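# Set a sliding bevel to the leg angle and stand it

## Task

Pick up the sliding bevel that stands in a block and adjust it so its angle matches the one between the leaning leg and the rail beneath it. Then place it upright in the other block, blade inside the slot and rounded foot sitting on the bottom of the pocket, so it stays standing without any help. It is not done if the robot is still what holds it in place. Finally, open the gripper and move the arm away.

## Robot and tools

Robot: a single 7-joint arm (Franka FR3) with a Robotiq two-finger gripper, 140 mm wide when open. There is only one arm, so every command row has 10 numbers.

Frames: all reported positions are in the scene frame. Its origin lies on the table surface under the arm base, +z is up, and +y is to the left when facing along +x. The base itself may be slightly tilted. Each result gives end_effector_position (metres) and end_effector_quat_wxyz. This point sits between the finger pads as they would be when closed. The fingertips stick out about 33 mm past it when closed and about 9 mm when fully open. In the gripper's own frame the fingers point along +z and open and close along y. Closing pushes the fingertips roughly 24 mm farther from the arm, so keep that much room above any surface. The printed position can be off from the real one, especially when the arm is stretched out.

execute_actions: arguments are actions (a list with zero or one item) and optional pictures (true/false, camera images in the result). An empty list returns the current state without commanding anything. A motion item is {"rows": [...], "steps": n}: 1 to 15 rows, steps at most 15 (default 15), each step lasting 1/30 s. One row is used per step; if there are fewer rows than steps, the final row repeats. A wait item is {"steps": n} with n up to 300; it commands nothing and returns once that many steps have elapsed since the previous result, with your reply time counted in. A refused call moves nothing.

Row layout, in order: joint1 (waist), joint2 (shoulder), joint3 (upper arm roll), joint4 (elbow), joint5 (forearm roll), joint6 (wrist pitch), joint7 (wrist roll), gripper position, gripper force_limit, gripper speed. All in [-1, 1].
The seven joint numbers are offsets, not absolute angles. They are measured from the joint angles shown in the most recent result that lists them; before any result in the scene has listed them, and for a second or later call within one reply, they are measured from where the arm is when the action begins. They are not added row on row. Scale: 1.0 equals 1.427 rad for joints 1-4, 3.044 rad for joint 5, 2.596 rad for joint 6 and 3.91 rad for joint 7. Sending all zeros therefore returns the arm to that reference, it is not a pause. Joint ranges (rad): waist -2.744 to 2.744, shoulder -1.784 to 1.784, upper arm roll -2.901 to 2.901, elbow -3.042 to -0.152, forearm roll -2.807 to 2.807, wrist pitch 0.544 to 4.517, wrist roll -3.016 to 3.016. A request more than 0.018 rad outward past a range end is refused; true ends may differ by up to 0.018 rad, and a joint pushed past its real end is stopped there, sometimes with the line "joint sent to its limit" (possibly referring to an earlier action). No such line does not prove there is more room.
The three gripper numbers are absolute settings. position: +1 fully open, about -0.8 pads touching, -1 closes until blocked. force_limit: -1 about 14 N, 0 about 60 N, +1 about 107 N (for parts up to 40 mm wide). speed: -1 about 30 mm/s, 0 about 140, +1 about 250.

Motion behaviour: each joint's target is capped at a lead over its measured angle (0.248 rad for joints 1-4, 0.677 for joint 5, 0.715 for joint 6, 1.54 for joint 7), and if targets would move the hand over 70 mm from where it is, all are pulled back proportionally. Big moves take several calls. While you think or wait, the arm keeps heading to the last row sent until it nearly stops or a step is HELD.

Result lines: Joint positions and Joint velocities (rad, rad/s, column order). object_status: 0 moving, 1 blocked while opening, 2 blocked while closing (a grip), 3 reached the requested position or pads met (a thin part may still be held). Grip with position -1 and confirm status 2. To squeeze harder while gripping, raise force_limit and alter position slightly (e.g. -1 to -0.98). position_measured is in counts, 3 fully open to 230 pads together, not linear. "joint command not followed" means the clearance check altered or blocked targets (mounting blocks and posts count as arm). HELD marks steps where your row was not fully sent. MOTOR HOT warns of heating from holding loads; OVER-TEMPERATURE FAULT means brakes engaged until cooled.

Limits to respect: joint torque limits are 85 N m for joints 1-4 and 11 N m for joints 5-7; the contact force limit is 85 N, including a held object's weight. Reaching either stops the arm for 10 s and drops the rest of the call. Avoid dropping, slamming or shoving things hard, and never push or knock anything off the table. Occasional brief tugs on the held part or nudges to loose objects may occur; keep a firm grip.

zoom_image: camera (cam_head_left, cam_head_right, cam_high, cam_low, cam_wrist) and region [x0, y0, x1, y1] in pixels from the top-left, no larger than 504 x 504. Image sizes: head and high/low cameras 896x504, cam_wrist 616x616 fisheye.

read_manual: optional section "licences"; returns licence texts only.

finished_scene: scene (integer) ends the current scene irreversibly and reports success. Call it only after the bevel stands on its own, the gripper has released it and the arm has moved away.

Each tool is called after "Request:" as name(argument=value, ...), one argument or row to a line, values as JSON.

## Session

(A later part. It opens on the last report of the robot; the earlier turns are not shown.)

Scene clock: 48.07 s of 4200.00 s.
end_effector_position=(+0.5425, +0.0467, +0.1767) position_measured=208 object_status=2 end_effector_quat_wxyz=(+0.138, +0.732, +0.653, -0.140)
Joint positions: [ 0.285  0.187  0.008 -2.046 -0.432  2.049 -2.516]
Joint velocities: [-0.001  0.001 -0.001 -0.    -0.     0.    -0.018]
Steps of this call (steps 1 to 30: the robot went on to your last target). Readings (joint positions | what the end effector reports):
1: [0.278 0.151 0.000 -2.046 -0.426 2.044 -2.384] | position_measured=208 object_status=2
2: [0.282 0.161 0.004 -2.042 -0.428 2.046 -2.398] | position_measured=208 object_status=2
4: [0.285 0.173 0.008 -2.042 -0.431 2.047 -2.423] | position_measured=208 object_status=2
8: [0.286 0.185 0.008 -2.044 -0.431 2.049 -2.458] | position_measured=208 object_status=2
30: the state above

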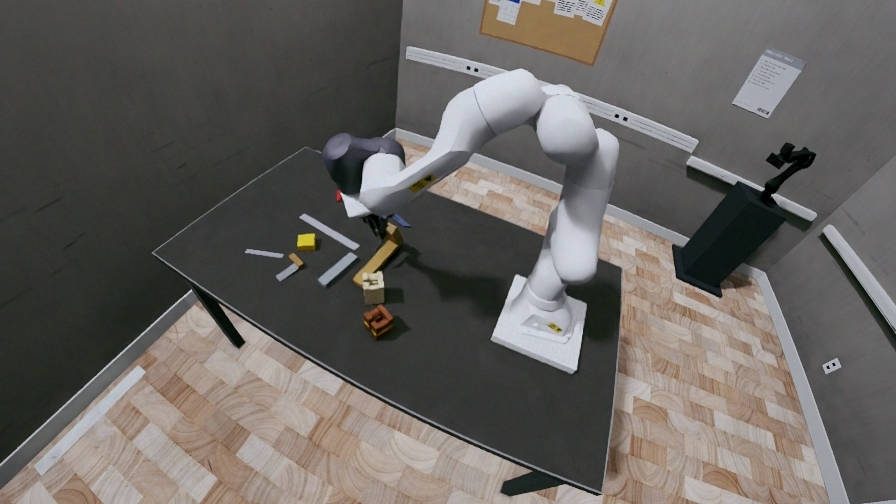

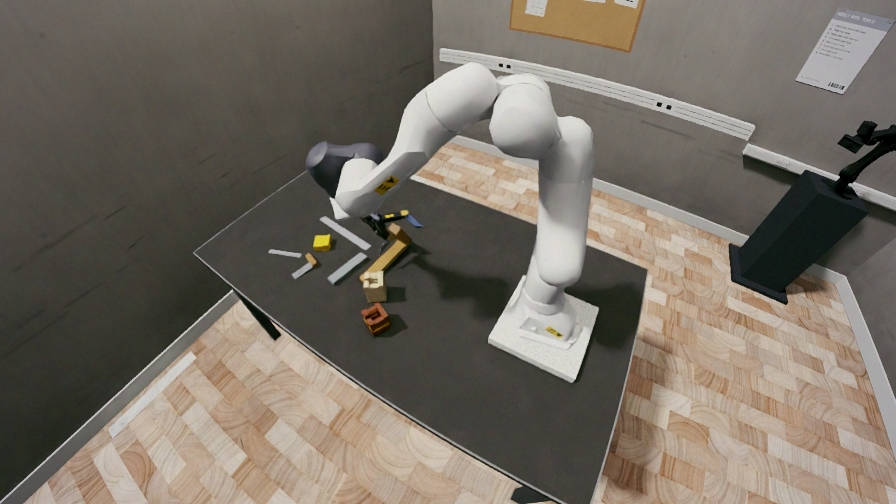

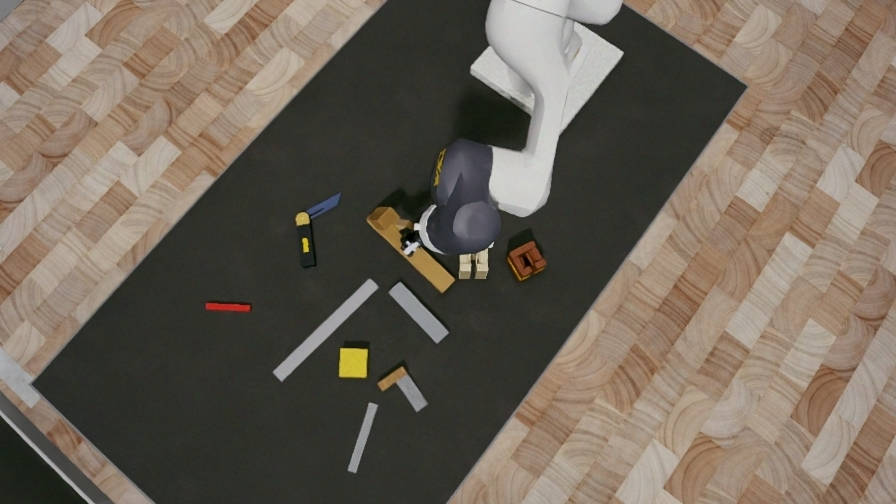

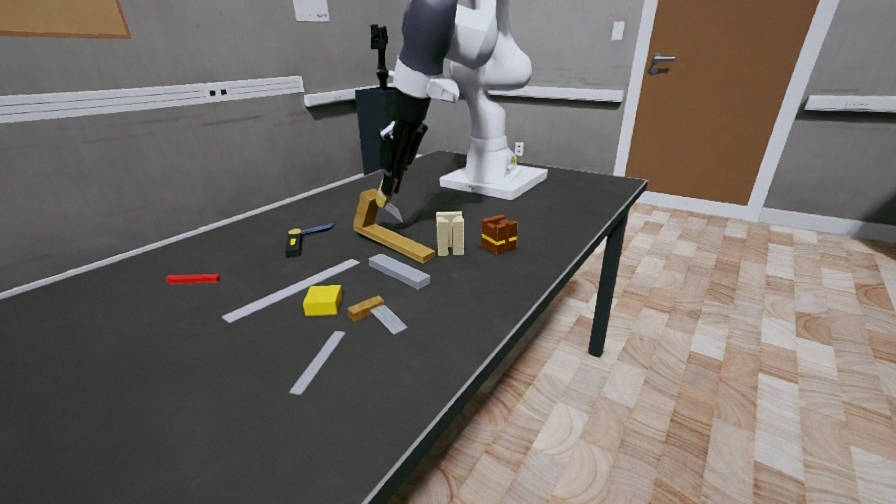

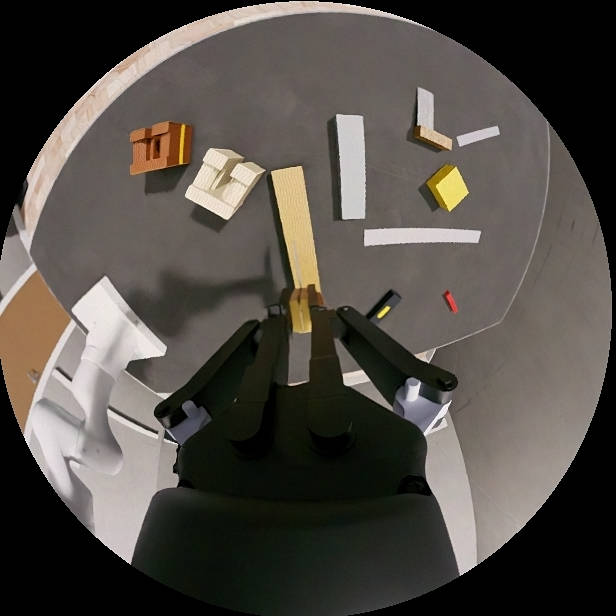

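Request:
execute_actions(
  actions=[
    {"rows":[[0,0.004,0,0.002,0,0.006,0,-1,0.4,0],[0,0.008,0,0.004,0,0.01,0,-1,0.4,0],[0,0.012,0,0.005,0,0.012,0,-1,0.4,0],[0,0.016,0,0.005,0,0.014,0,-1,0.4,0],[0,0.02,0,0.005,0,0.016,0,-1,0.4,0],[0,0.024,-0.001,0.003,-0.001,0.019,0,-1,0.4,0],[-0.002,0.028,-0.002,0.001,-0.002,0.022,0,-1,0.4,0],[-0.004,0.032,-0.003,-0.002,-0.003,0.025,0,-1,0.4,0],[-0.006,0.036,-0.004,-0.004,-0.004,0.028,0,-1,0.4,0],[-0.009,0.04,-0.005,-0.006,-0.005,0.031,0,-1,0.4,0],[-0.012,0.044,-0.0056,-0.009,-0.006,0.034,0,-1,0.4,0],[-0.015,0.048,-0.0056,-0.011,-0.007,0.037,0,-1,0.4,0],[-0.018,0.052,-0.0056,-0.013,-0.008,0.039,0,-1,0.4,0],[-0.021,0.056,-0.0056,-0.016,-0.0085,0.0395,0,-1,0.4,0],[-0.023,0.059,-0.0056,-0.018,-0.0085,0.0395,0,-1,0.4,0]]},
  ],
  pictures=false,
)

Request:
execute_actions(
  actions=[
    {"steps":15},
  ],
)

Request:
zoom_image(
  camera="cam_low",
  region=[345, 175, 420, 250],
)

Request:
zoom_image(
  camera="cam_wrist",
  region=[200, 130, 420, 370],
)

Scene clock: 58.67 s of 4200.00 s.
end_effector_position=(+0.5451, +0.0366, +0.1339) position_measured=208 object_status=2 end_effector_quat_wxyz=(+0.131, +0.726, +0.659, -0.146)
Joint positions: [ 0.263  0.259  0.003 -2.062 -0.449  2.127 -2.522]
Joint velocities: [-0.122  0.167 -0.027 -0.101 -0.049  0.123 -0.002]
Steps of this call (steps 1 to 15: the robot went on to your last target; steps 16 to 90: nothing new was sent; then 7.10 s passed at rest; steps 91 to 105: all 15 steps of this action). Readings (joint positions | what the end effector reports):
91: [0.285 0.188 0.008 -2.046 -0.432 2.051 -2.522] | position_measured=208 object_status=2
92: [0.285 0.190 0.008 -2.045 -0.432 2.054 -2.522] | position_measured=208 object_status=2
94: [0.285 0.197 0.008 -2.042 -0.432 2.062 -2.522] | position_measured=208 object_status=2
98: [0.285 0.218 0.008 -2.042 -0.434 2.083 -2.522] | position_measured=208 object_status=2
105: the state above

Scene clock: 59.17 s of 4200.00 s.
end_effector_position=(+0.5451, +0.0312, +0.1250) position_measured=208 object_status=2 end_effector_quat_wxyz=(+0.130, +0.726, +0.659, -0.147)
Joint positions: [ 0.254  0.271  0.001 -2.069 -0.455  2.146 -2.522]
Joint velocities: [ 0.001 -0.001 -0.     0.001 -0.     0.007 -0.001]
Steps of this call (steps 1 to 15: the robot went on to your last target). Readings (joint positions | what the end effector reports):
1: [0.259 0.264 0.002 -2.065 -0.450 2.130 -2.522] | position_measured=208 object_status=2
2: [0.257 0.268 0.002 -2.067 -0.451 2.133 -2.522] | position_measured=208 object_status=2
4: [0.254 0.271 0.001 -2.069 -0.453 2.137 -2.522] | position_measured=208 object_status=2
8: [0.254 0.271 0.001 -2.069 -0.454 2.143 -2.522] | position_measured=208 object_status=2
15: the state above

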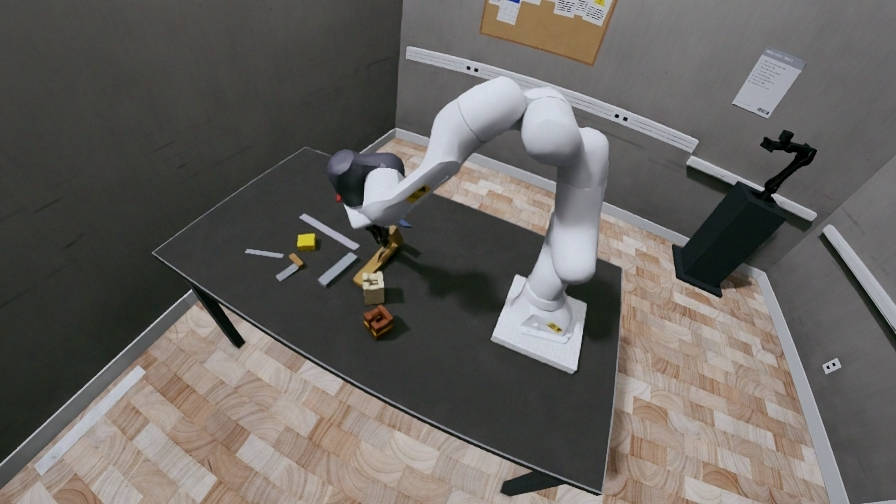

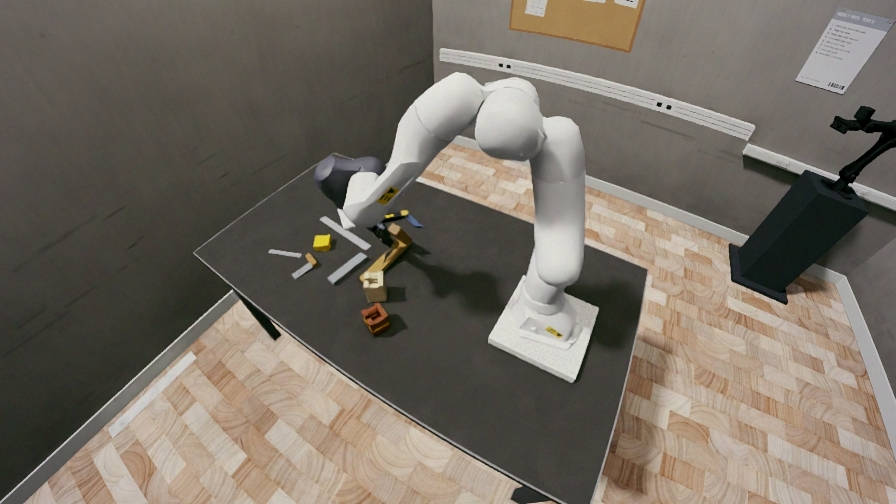

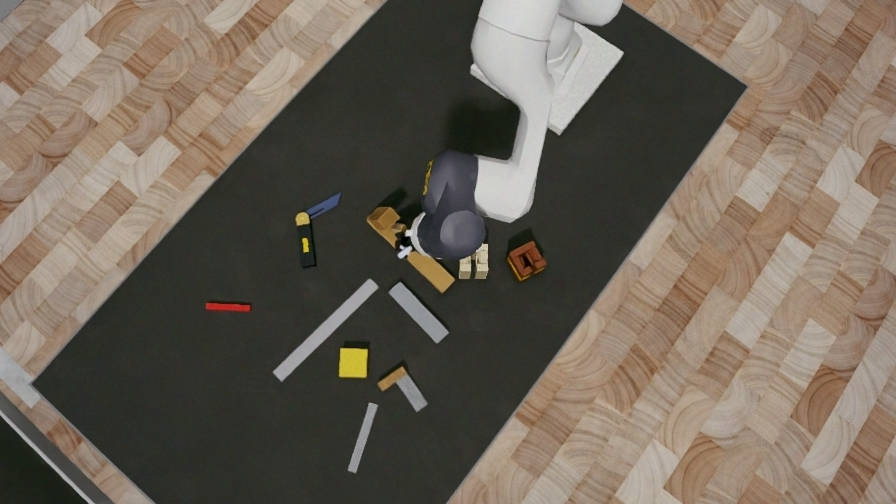

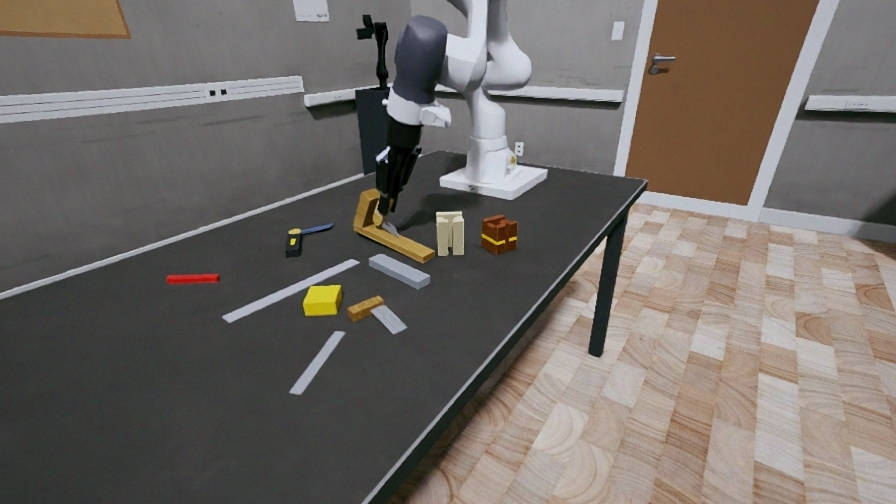

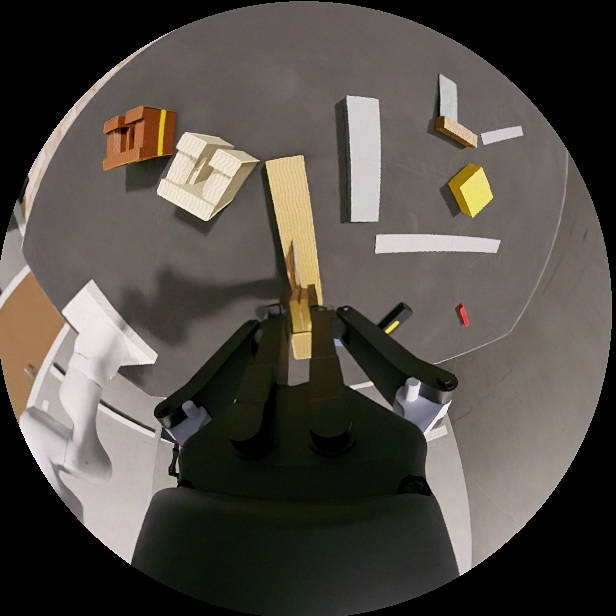

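Region (345, 175, 420, 250) of cam_low's 896x504 image, scaled by 6.720, with more detail than that image has.

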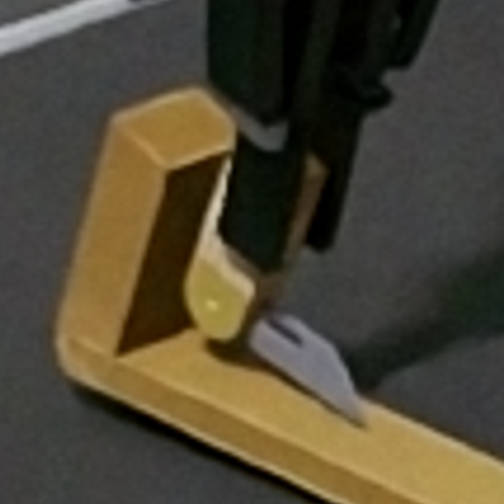

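Region (200, 130, 420, 370) of cam_wrist's 616x616 image, scaled by 2.100, with more detail than that image has; it fills the left 462 columns of this view, and the rest is white.

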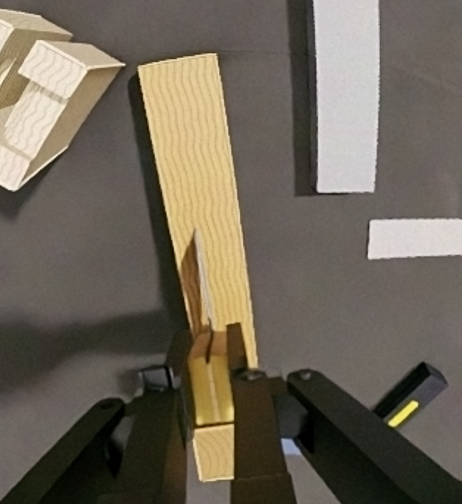

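Request:
execute_actions(
  actions=[],
)

Scene clock: 70.83 s of 4200.00 s.
end_effector_position=(+0.5454, +0.0314, +0.1250) position_measured=208 object_status=2 end_effector_quat_wxyz=(+0.130, +0.726, +0.659, -0.146)
Joint positions: [ 0.254  0.271  0.001 -2.069 -0.455  2.148 -2.522]
Joint velocities: [ 0.001 -0.    -0.001 -0.001  0.001 -0.    -0.   ]
Steps of this call (steps 1 to 15: the robot went on to your last target; steps 16 to 90: nothing new was sent; then 8.67 s passed at rest). Readings (joint positions | what the end effector reports):
1: [0.254 0.271 0.001 -2.069 -0.455 2.147 -2.522] | position_measured=208 object_status=2
2: [0.254 0.271 0.001 -2.069 -0.455 2.147 -2.522] | position_measured=208 object_status=2
4: [0.254 0.271 0.001 -2.069 -0.455 2.147 -2.522] | position_measured=208 object_status=2
8: [0.254 0.271 0.001 -2.069 -0.455 2.147 -2.522] | position_measured=208 object_status=2
90: the state above
The arm was judged still, so your last target was given up. Only a new action makes it travel on or press farther. Fingers that are still opening or closing keep moving.

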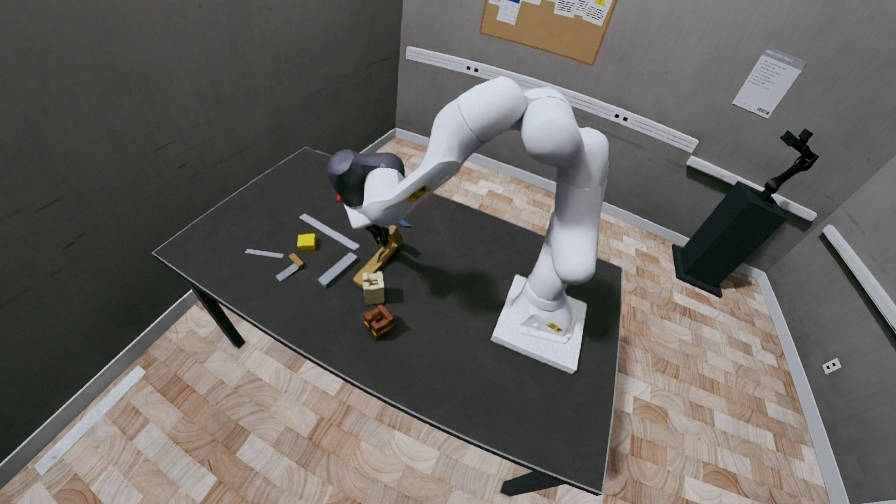

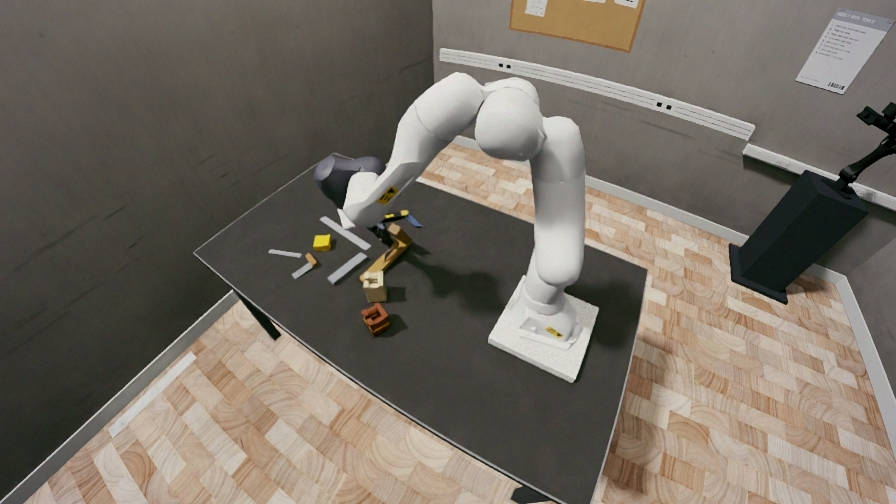

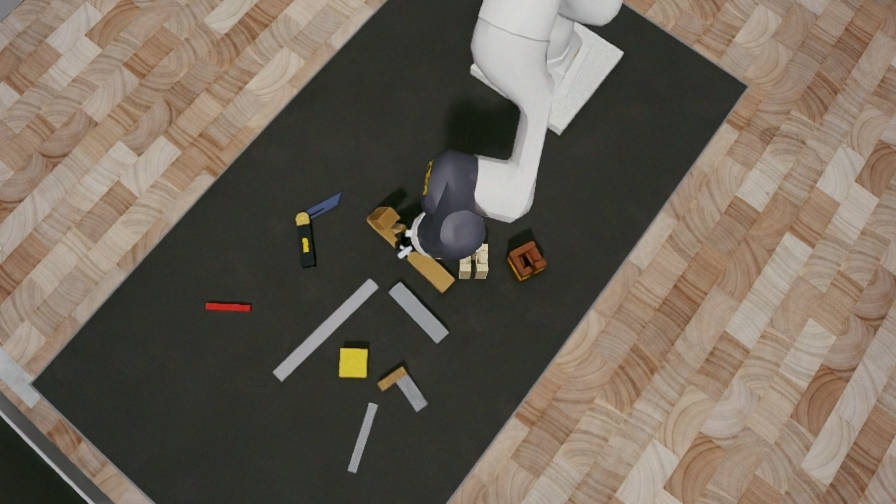

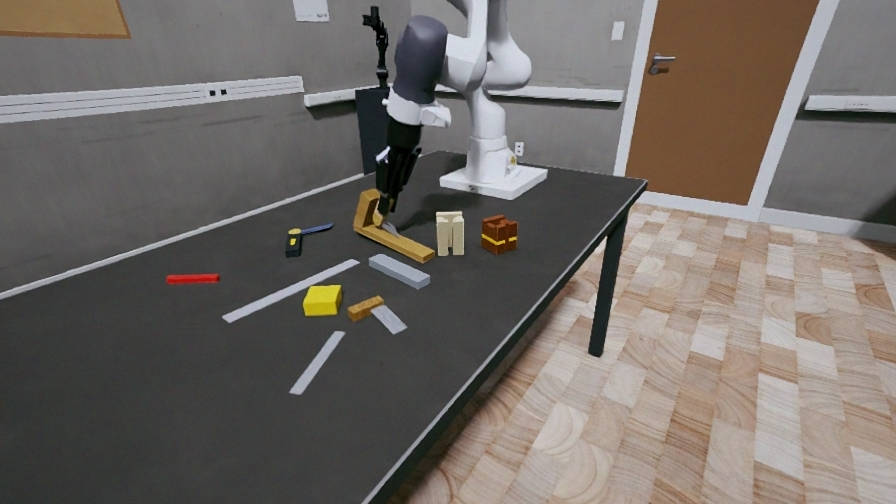

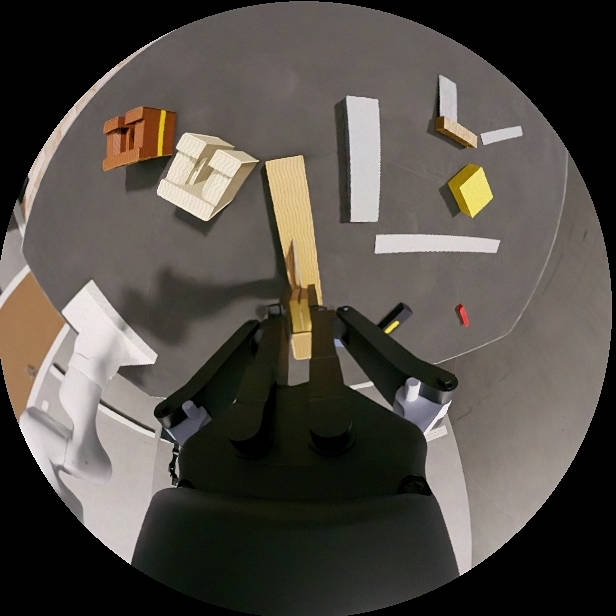

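Request:
execute_actions(
  actions=[
    {"rows":[[-0.004,0,0,0,0,0,-0.002,-1,0.4,0],[-0.007,0,0,0,0,0,-0.004,-1,0.4,0],[-0.010,0,0,0,0,0,-0.005,-1,0.4,0],[-0.013,0,0,0,0,0,-0.005,-1,0.4,0]],"steps":15},
  ],
)

Request:
zoom_image(
  camera="cam_low",
  region=[345,175,420,250],
)

Scene clock: 74.90 s of 4200.00 s.
end_effector_position=(+0.5459, +0.0227, +0.1249) position_measured=208 object_status=2 end_effector_quat_wxyz=(+0.128, +0.728, +0.657, -0.148)
Joint positions: [ 0.237  0.271  0.001 -2.069 -0.455  2.148 -2.532]
Joint velocities: [ 0.    -0.    -0.001  0.    -0.    -0.001 -0.011]
Steps of this call (steps 1 to 90: nothing new was sent; then 0.57 s passed at rest; steps 91 to 105: all 15 steps of this action). Readings (joint positions | what the end effector reports):
91: [0.253 0.271 0.001 -2.069 -0.455 2.148 -2.522] | position_measured=208 object_status=2
92: [0.252 0.271 0.001 -2.069 -0.455 2.148 -2.523] | position_measured=208 object_status=2
94: [0.246 0.271 0.001 -2.069 -0.455 2.148 -2.525] | position_measured=208 object_status=2
98: [0.238 0.271 0.001 -2.069 -0.455 2.148 -2.529] | position_measured=208 object_status=2
105: the state above

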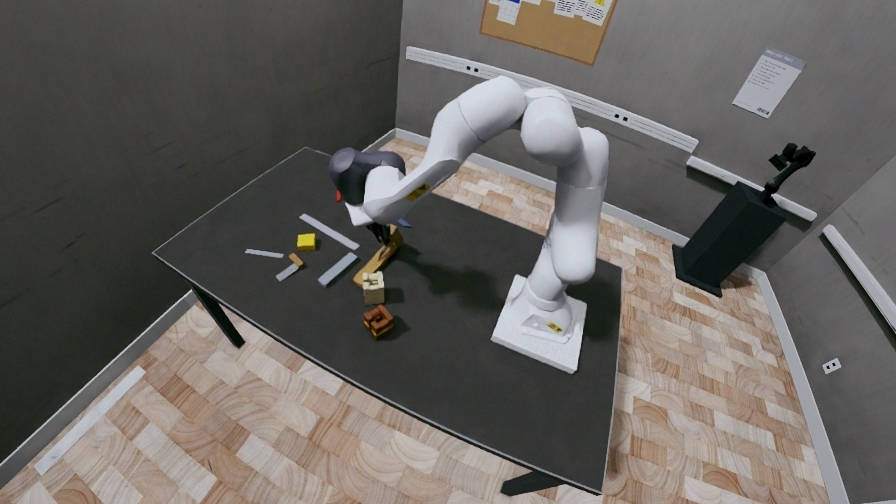

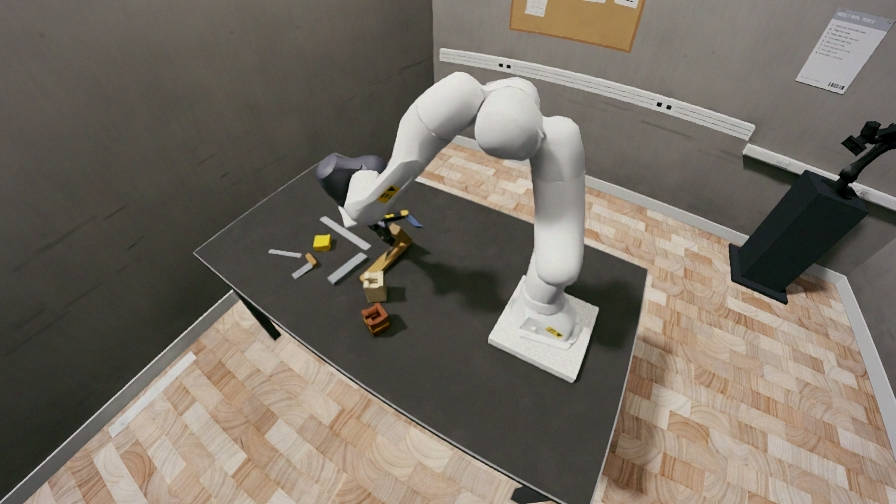

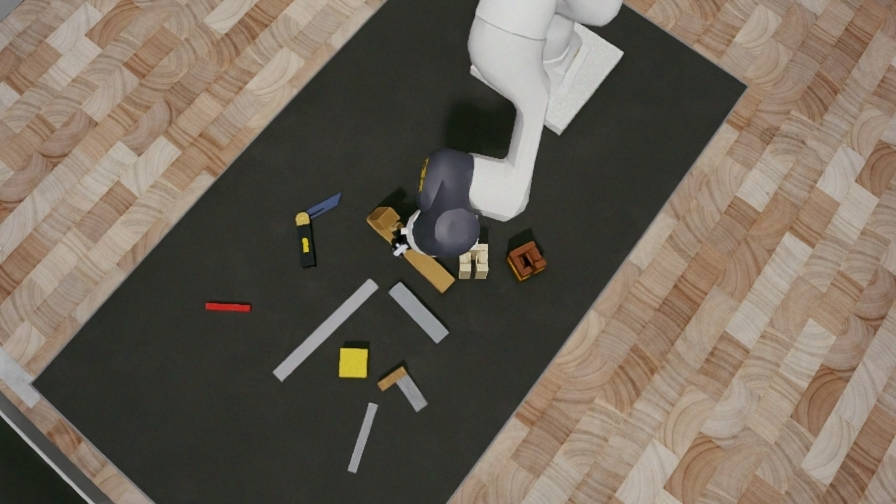

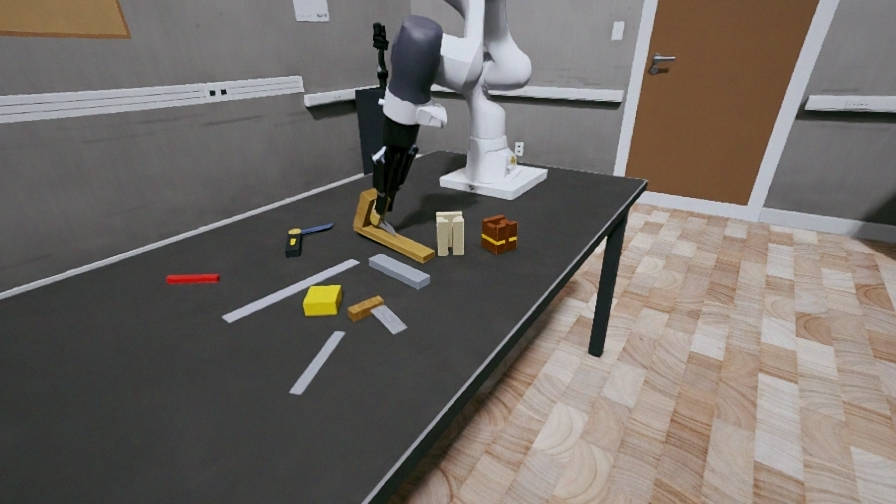

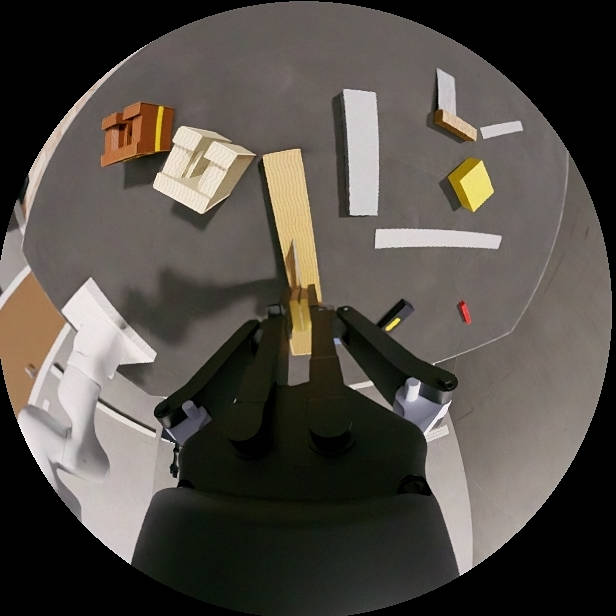

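Region (345, 175, 420, 250) of cam_low's 896x504 image, scaled by 6.720, with more detail than that image has.

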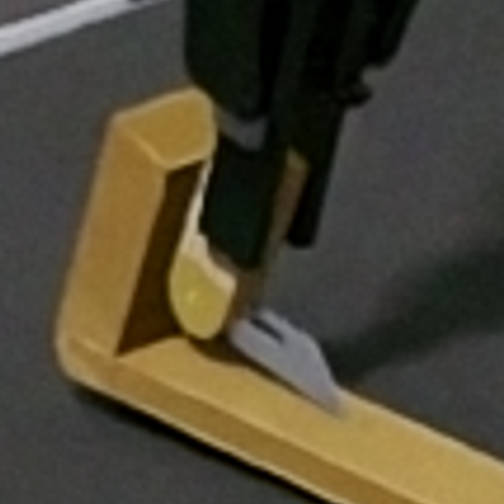

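Request:
execute_actions(
  actions=[
    {"rows":[[-0.004,0,0,0,0,0,-0.002,-1,0.4,0],[-0.006,0,0,0,0,0,-0.004,-1,0.4,0],[-0.008,0,0,0,0,0,-0.005,-1,0.4,0],[-0.010,0,0,0,0,0,-0.005,-1,0.4,0]],"steps":15},
  ],
  pictures=false,
)

Scene clock: 78.60 s of 4200.00 s.
end_effector_position=(+0.5461, +0.0198, +0.1248) position_measured=208 object_status=2 end_effector_quat_wxyz=(+0.126, +0.727, +0.658, -0.148)
Joint positions: [ 0.229  0.271  0.003 -2.069 -0.453  2.149 -2.542]
Joint velocities: [-0.001 -0.001  0.     0.001  0.    -0.    -0.006]
Steps of this call (steps 1 to 15: the robot went on to your last target; steps 16 to 90: nothing new was sent; then 0.20 s passed at rest; steps 91 to 105: all 15 steps of this action). Readings (joint positions | what the end effector reports):
91: [0.237 0.271 0.001 -2.069 -0.455 2.148 -2.535] | position_measured=208 object_status=2
92: [0.236 0.271 0.002 -2.069 -0.455 2.148 -2.536] | position_measured=208 object_status=2
94: [0.232 0.271 0.002 -2.069 -0.455 2.148 -2.538] | position_measured=208 object_status=2
98: [0.229 0.271 0.003 -2.069 -0.453 2.149 -2.540] | position_measured=208 object_status=2
105: the state above

Request:
execute_actions(
  actions=[
    {"rows":[[0,0,0,0,0.011,0,-0.008,-1,0.4,0],[0,0,0,0,0.011,0,-0.008,-1,0.4,0],[-0.002,0,0,0,0.011,0,-0.008,-1,0.4,0],[-0.004,0,0,0,0.011,0,-0.008,-1,0.4,0],[-0.006,0,0,0,0.011,0,-0.008,-1,0.4,0],[-0.008,0,0,0,0.011,0,-0.008,-1,0.4,0],[-0.010,0,0,0,0.011,0,-0.008,-1,0.4,0],[-0.012,0,0,0,0.011,0,-0.008,-1,0.4,0],[-0.014,0,0,0,0.011,0,-0.008,-1,0.4,0]],"steps":15},
  ],
  pictures=false,
)

Request:
execute_actions(
  actions=[
    {"rows":[[0,0,0,0,0.011,0,-0.008,-1,0.4,0],[0,0,0,0,0.011,0,-0.008,-1,0.4,0],[-0.002,0,0,0,0.011,0,-0.008,-1,0.4,0],[-0.004,0,0,0,0.011,0,-0.008,-1,0.4,0],[-0.006,0,0,0,0.011,0,-0.008,-1,0.4,0],[-0.008,0,0,0,0.011,0,-0.008,-1,0.4,0],[-0.010,0,0,0,0.011,0,-0.008,-1,0.4,0],[-0.012,0,0,0,0.011,0,-0.008,-1,0.4,0],[-0.014,0,0,0,0.011,0,-0.008,-1,0.4,0]],"steps":15},
  ],
)

Request:
zoom_image(
  camera="cam_low",
  region=[345,175,420,250],
)

Scene clock: 86.00 s of 4200.00 s.
end_effector_position=(+0.5435, +0.0174, +0.1228) position_measured=208 object_status=2 end_effector_quat_wxyz=(+0.112, +0.734, +0.654, -0.145)
Joint positions: [ 0.213  0.271  0.004 -2.069 -0.421  2.15  -2.563]
Joint velocities: [-0.003  0.001 -0.001  0.     0.005  0.001 -0.014]
Steps of this call (steps 1 to 15: the robot went on to your last target; steps 16 to 90: nothing new was sent; then 3.90 s passed at rest; steps 91 to 105: all 15 steps of this action). Readings (joint positions | what the end effector reports):
91: [0.229 0.271 0.004 -2.069 -0.447 2.149 -2.546] | position_measured=208 object_status=2
92: [0.229 0.271 0.004 -2.069 -0.441 2.149 -2.548] | position_measured=208 object_status=2
94: [0.228 0.271 0.004 -2.069 -0.433 2.149 -2.552] | position_measured=208 object_status=2
98: [0.221 0.271 0.004 -2.069 -0.426 2.149 -2.558] | position_measured=208 object_status=2
105: the state above

Scene clock: 86.50 s of 4200.00 s.
end_effector_position=(+0.5409, +0.0152, +0.1209) position_measured=208 object_status=2 end_effector_quat_wxyz=(+0.098, +0.740, +0.650, -0.142)
Joint positions: [ 0.198  0.271  0.004 -2.069 -0.389  2.15  -2.584]
Joint velocities: [-0.005 -0.     0.001  0.001  0.004  0.    -0.016]
Steps of this call (steps 1 to 15: all 15 steps of this action). Readings (joint positions | what the end effector reports):
1: [0.213 0.271 0.004 -2.069 -0.415 2.150 -2.566] | position_measured=208 object_status=2
2: [0.213 0.271 0.004 -2.069 -0.409 2.150 -2.568] | position_measured=208 object_status=2
4: [0.213 0.271 0.004 -2.069 -0.401 2.150 -2.572] | position_measured=208 object_status=2
8: [0.205 0.271 0.004 -2.069 -0.394 2.150 -2.578] | position_measured=208 object_status=2
15: the state above

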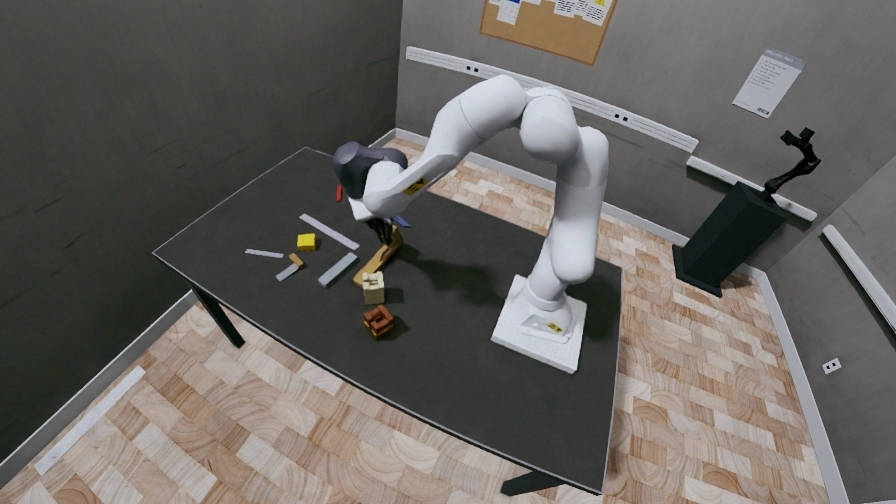

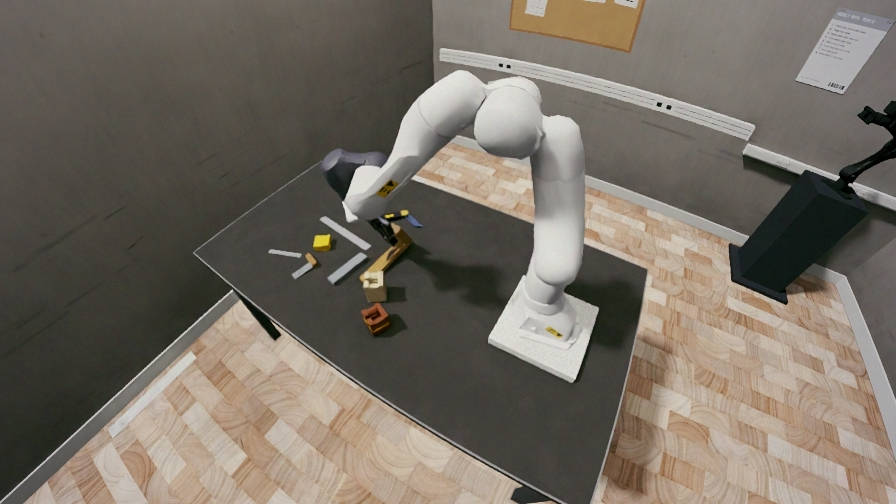

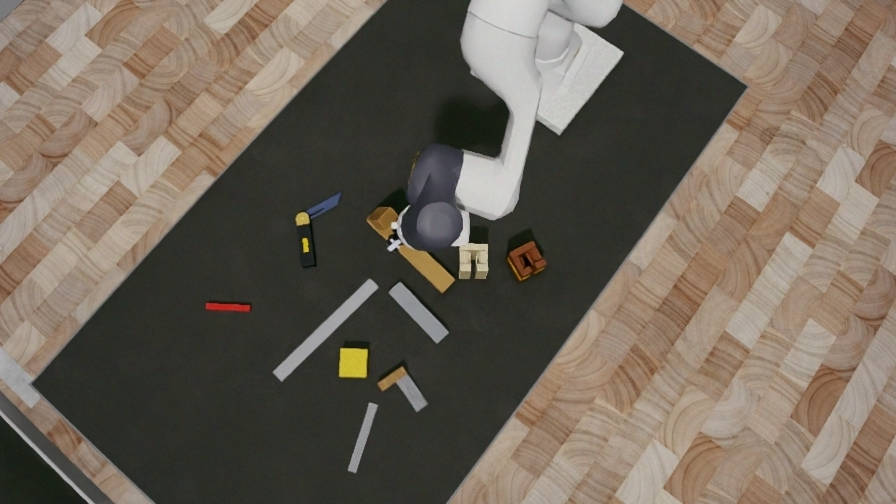

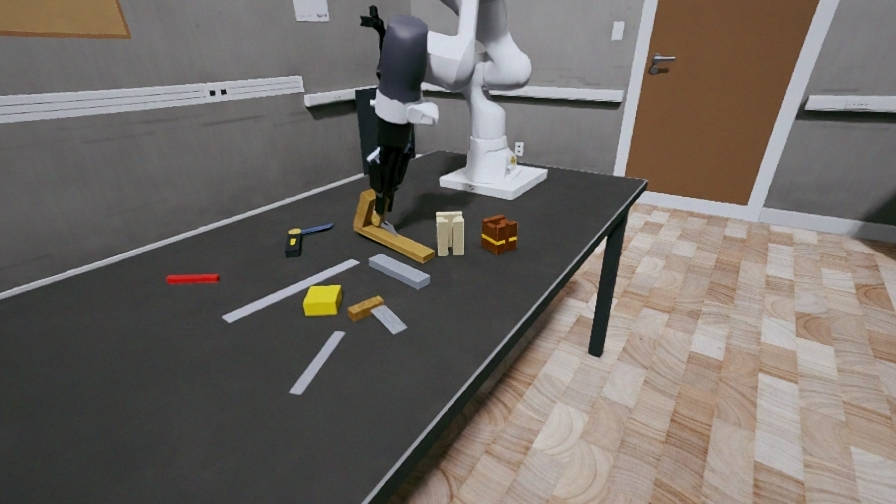

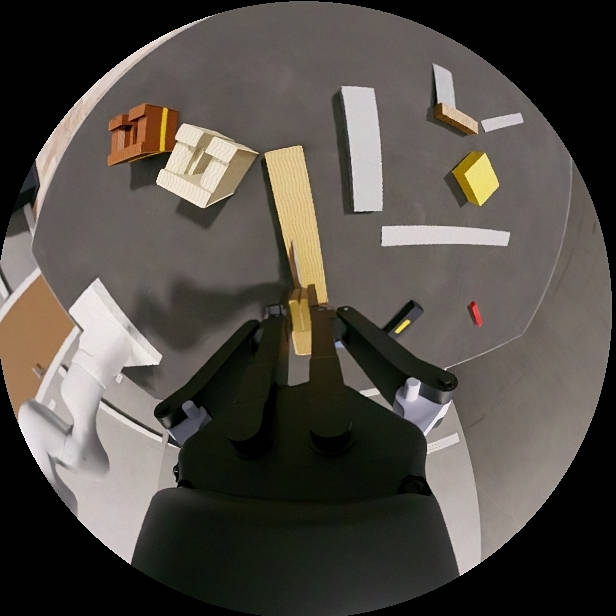

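Region (345, 175, 420, 250) of cam_low's 896x504 image, scaled by 6.720, with more detail than that image has.

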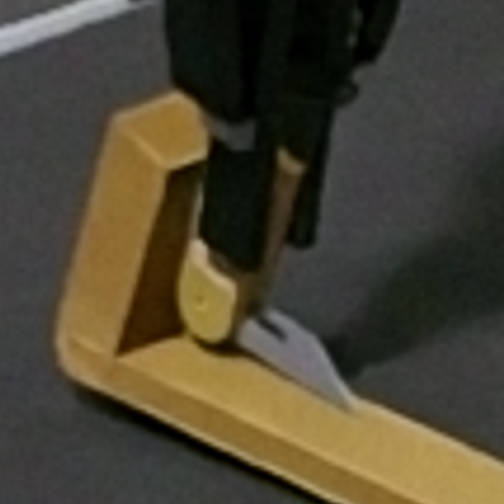

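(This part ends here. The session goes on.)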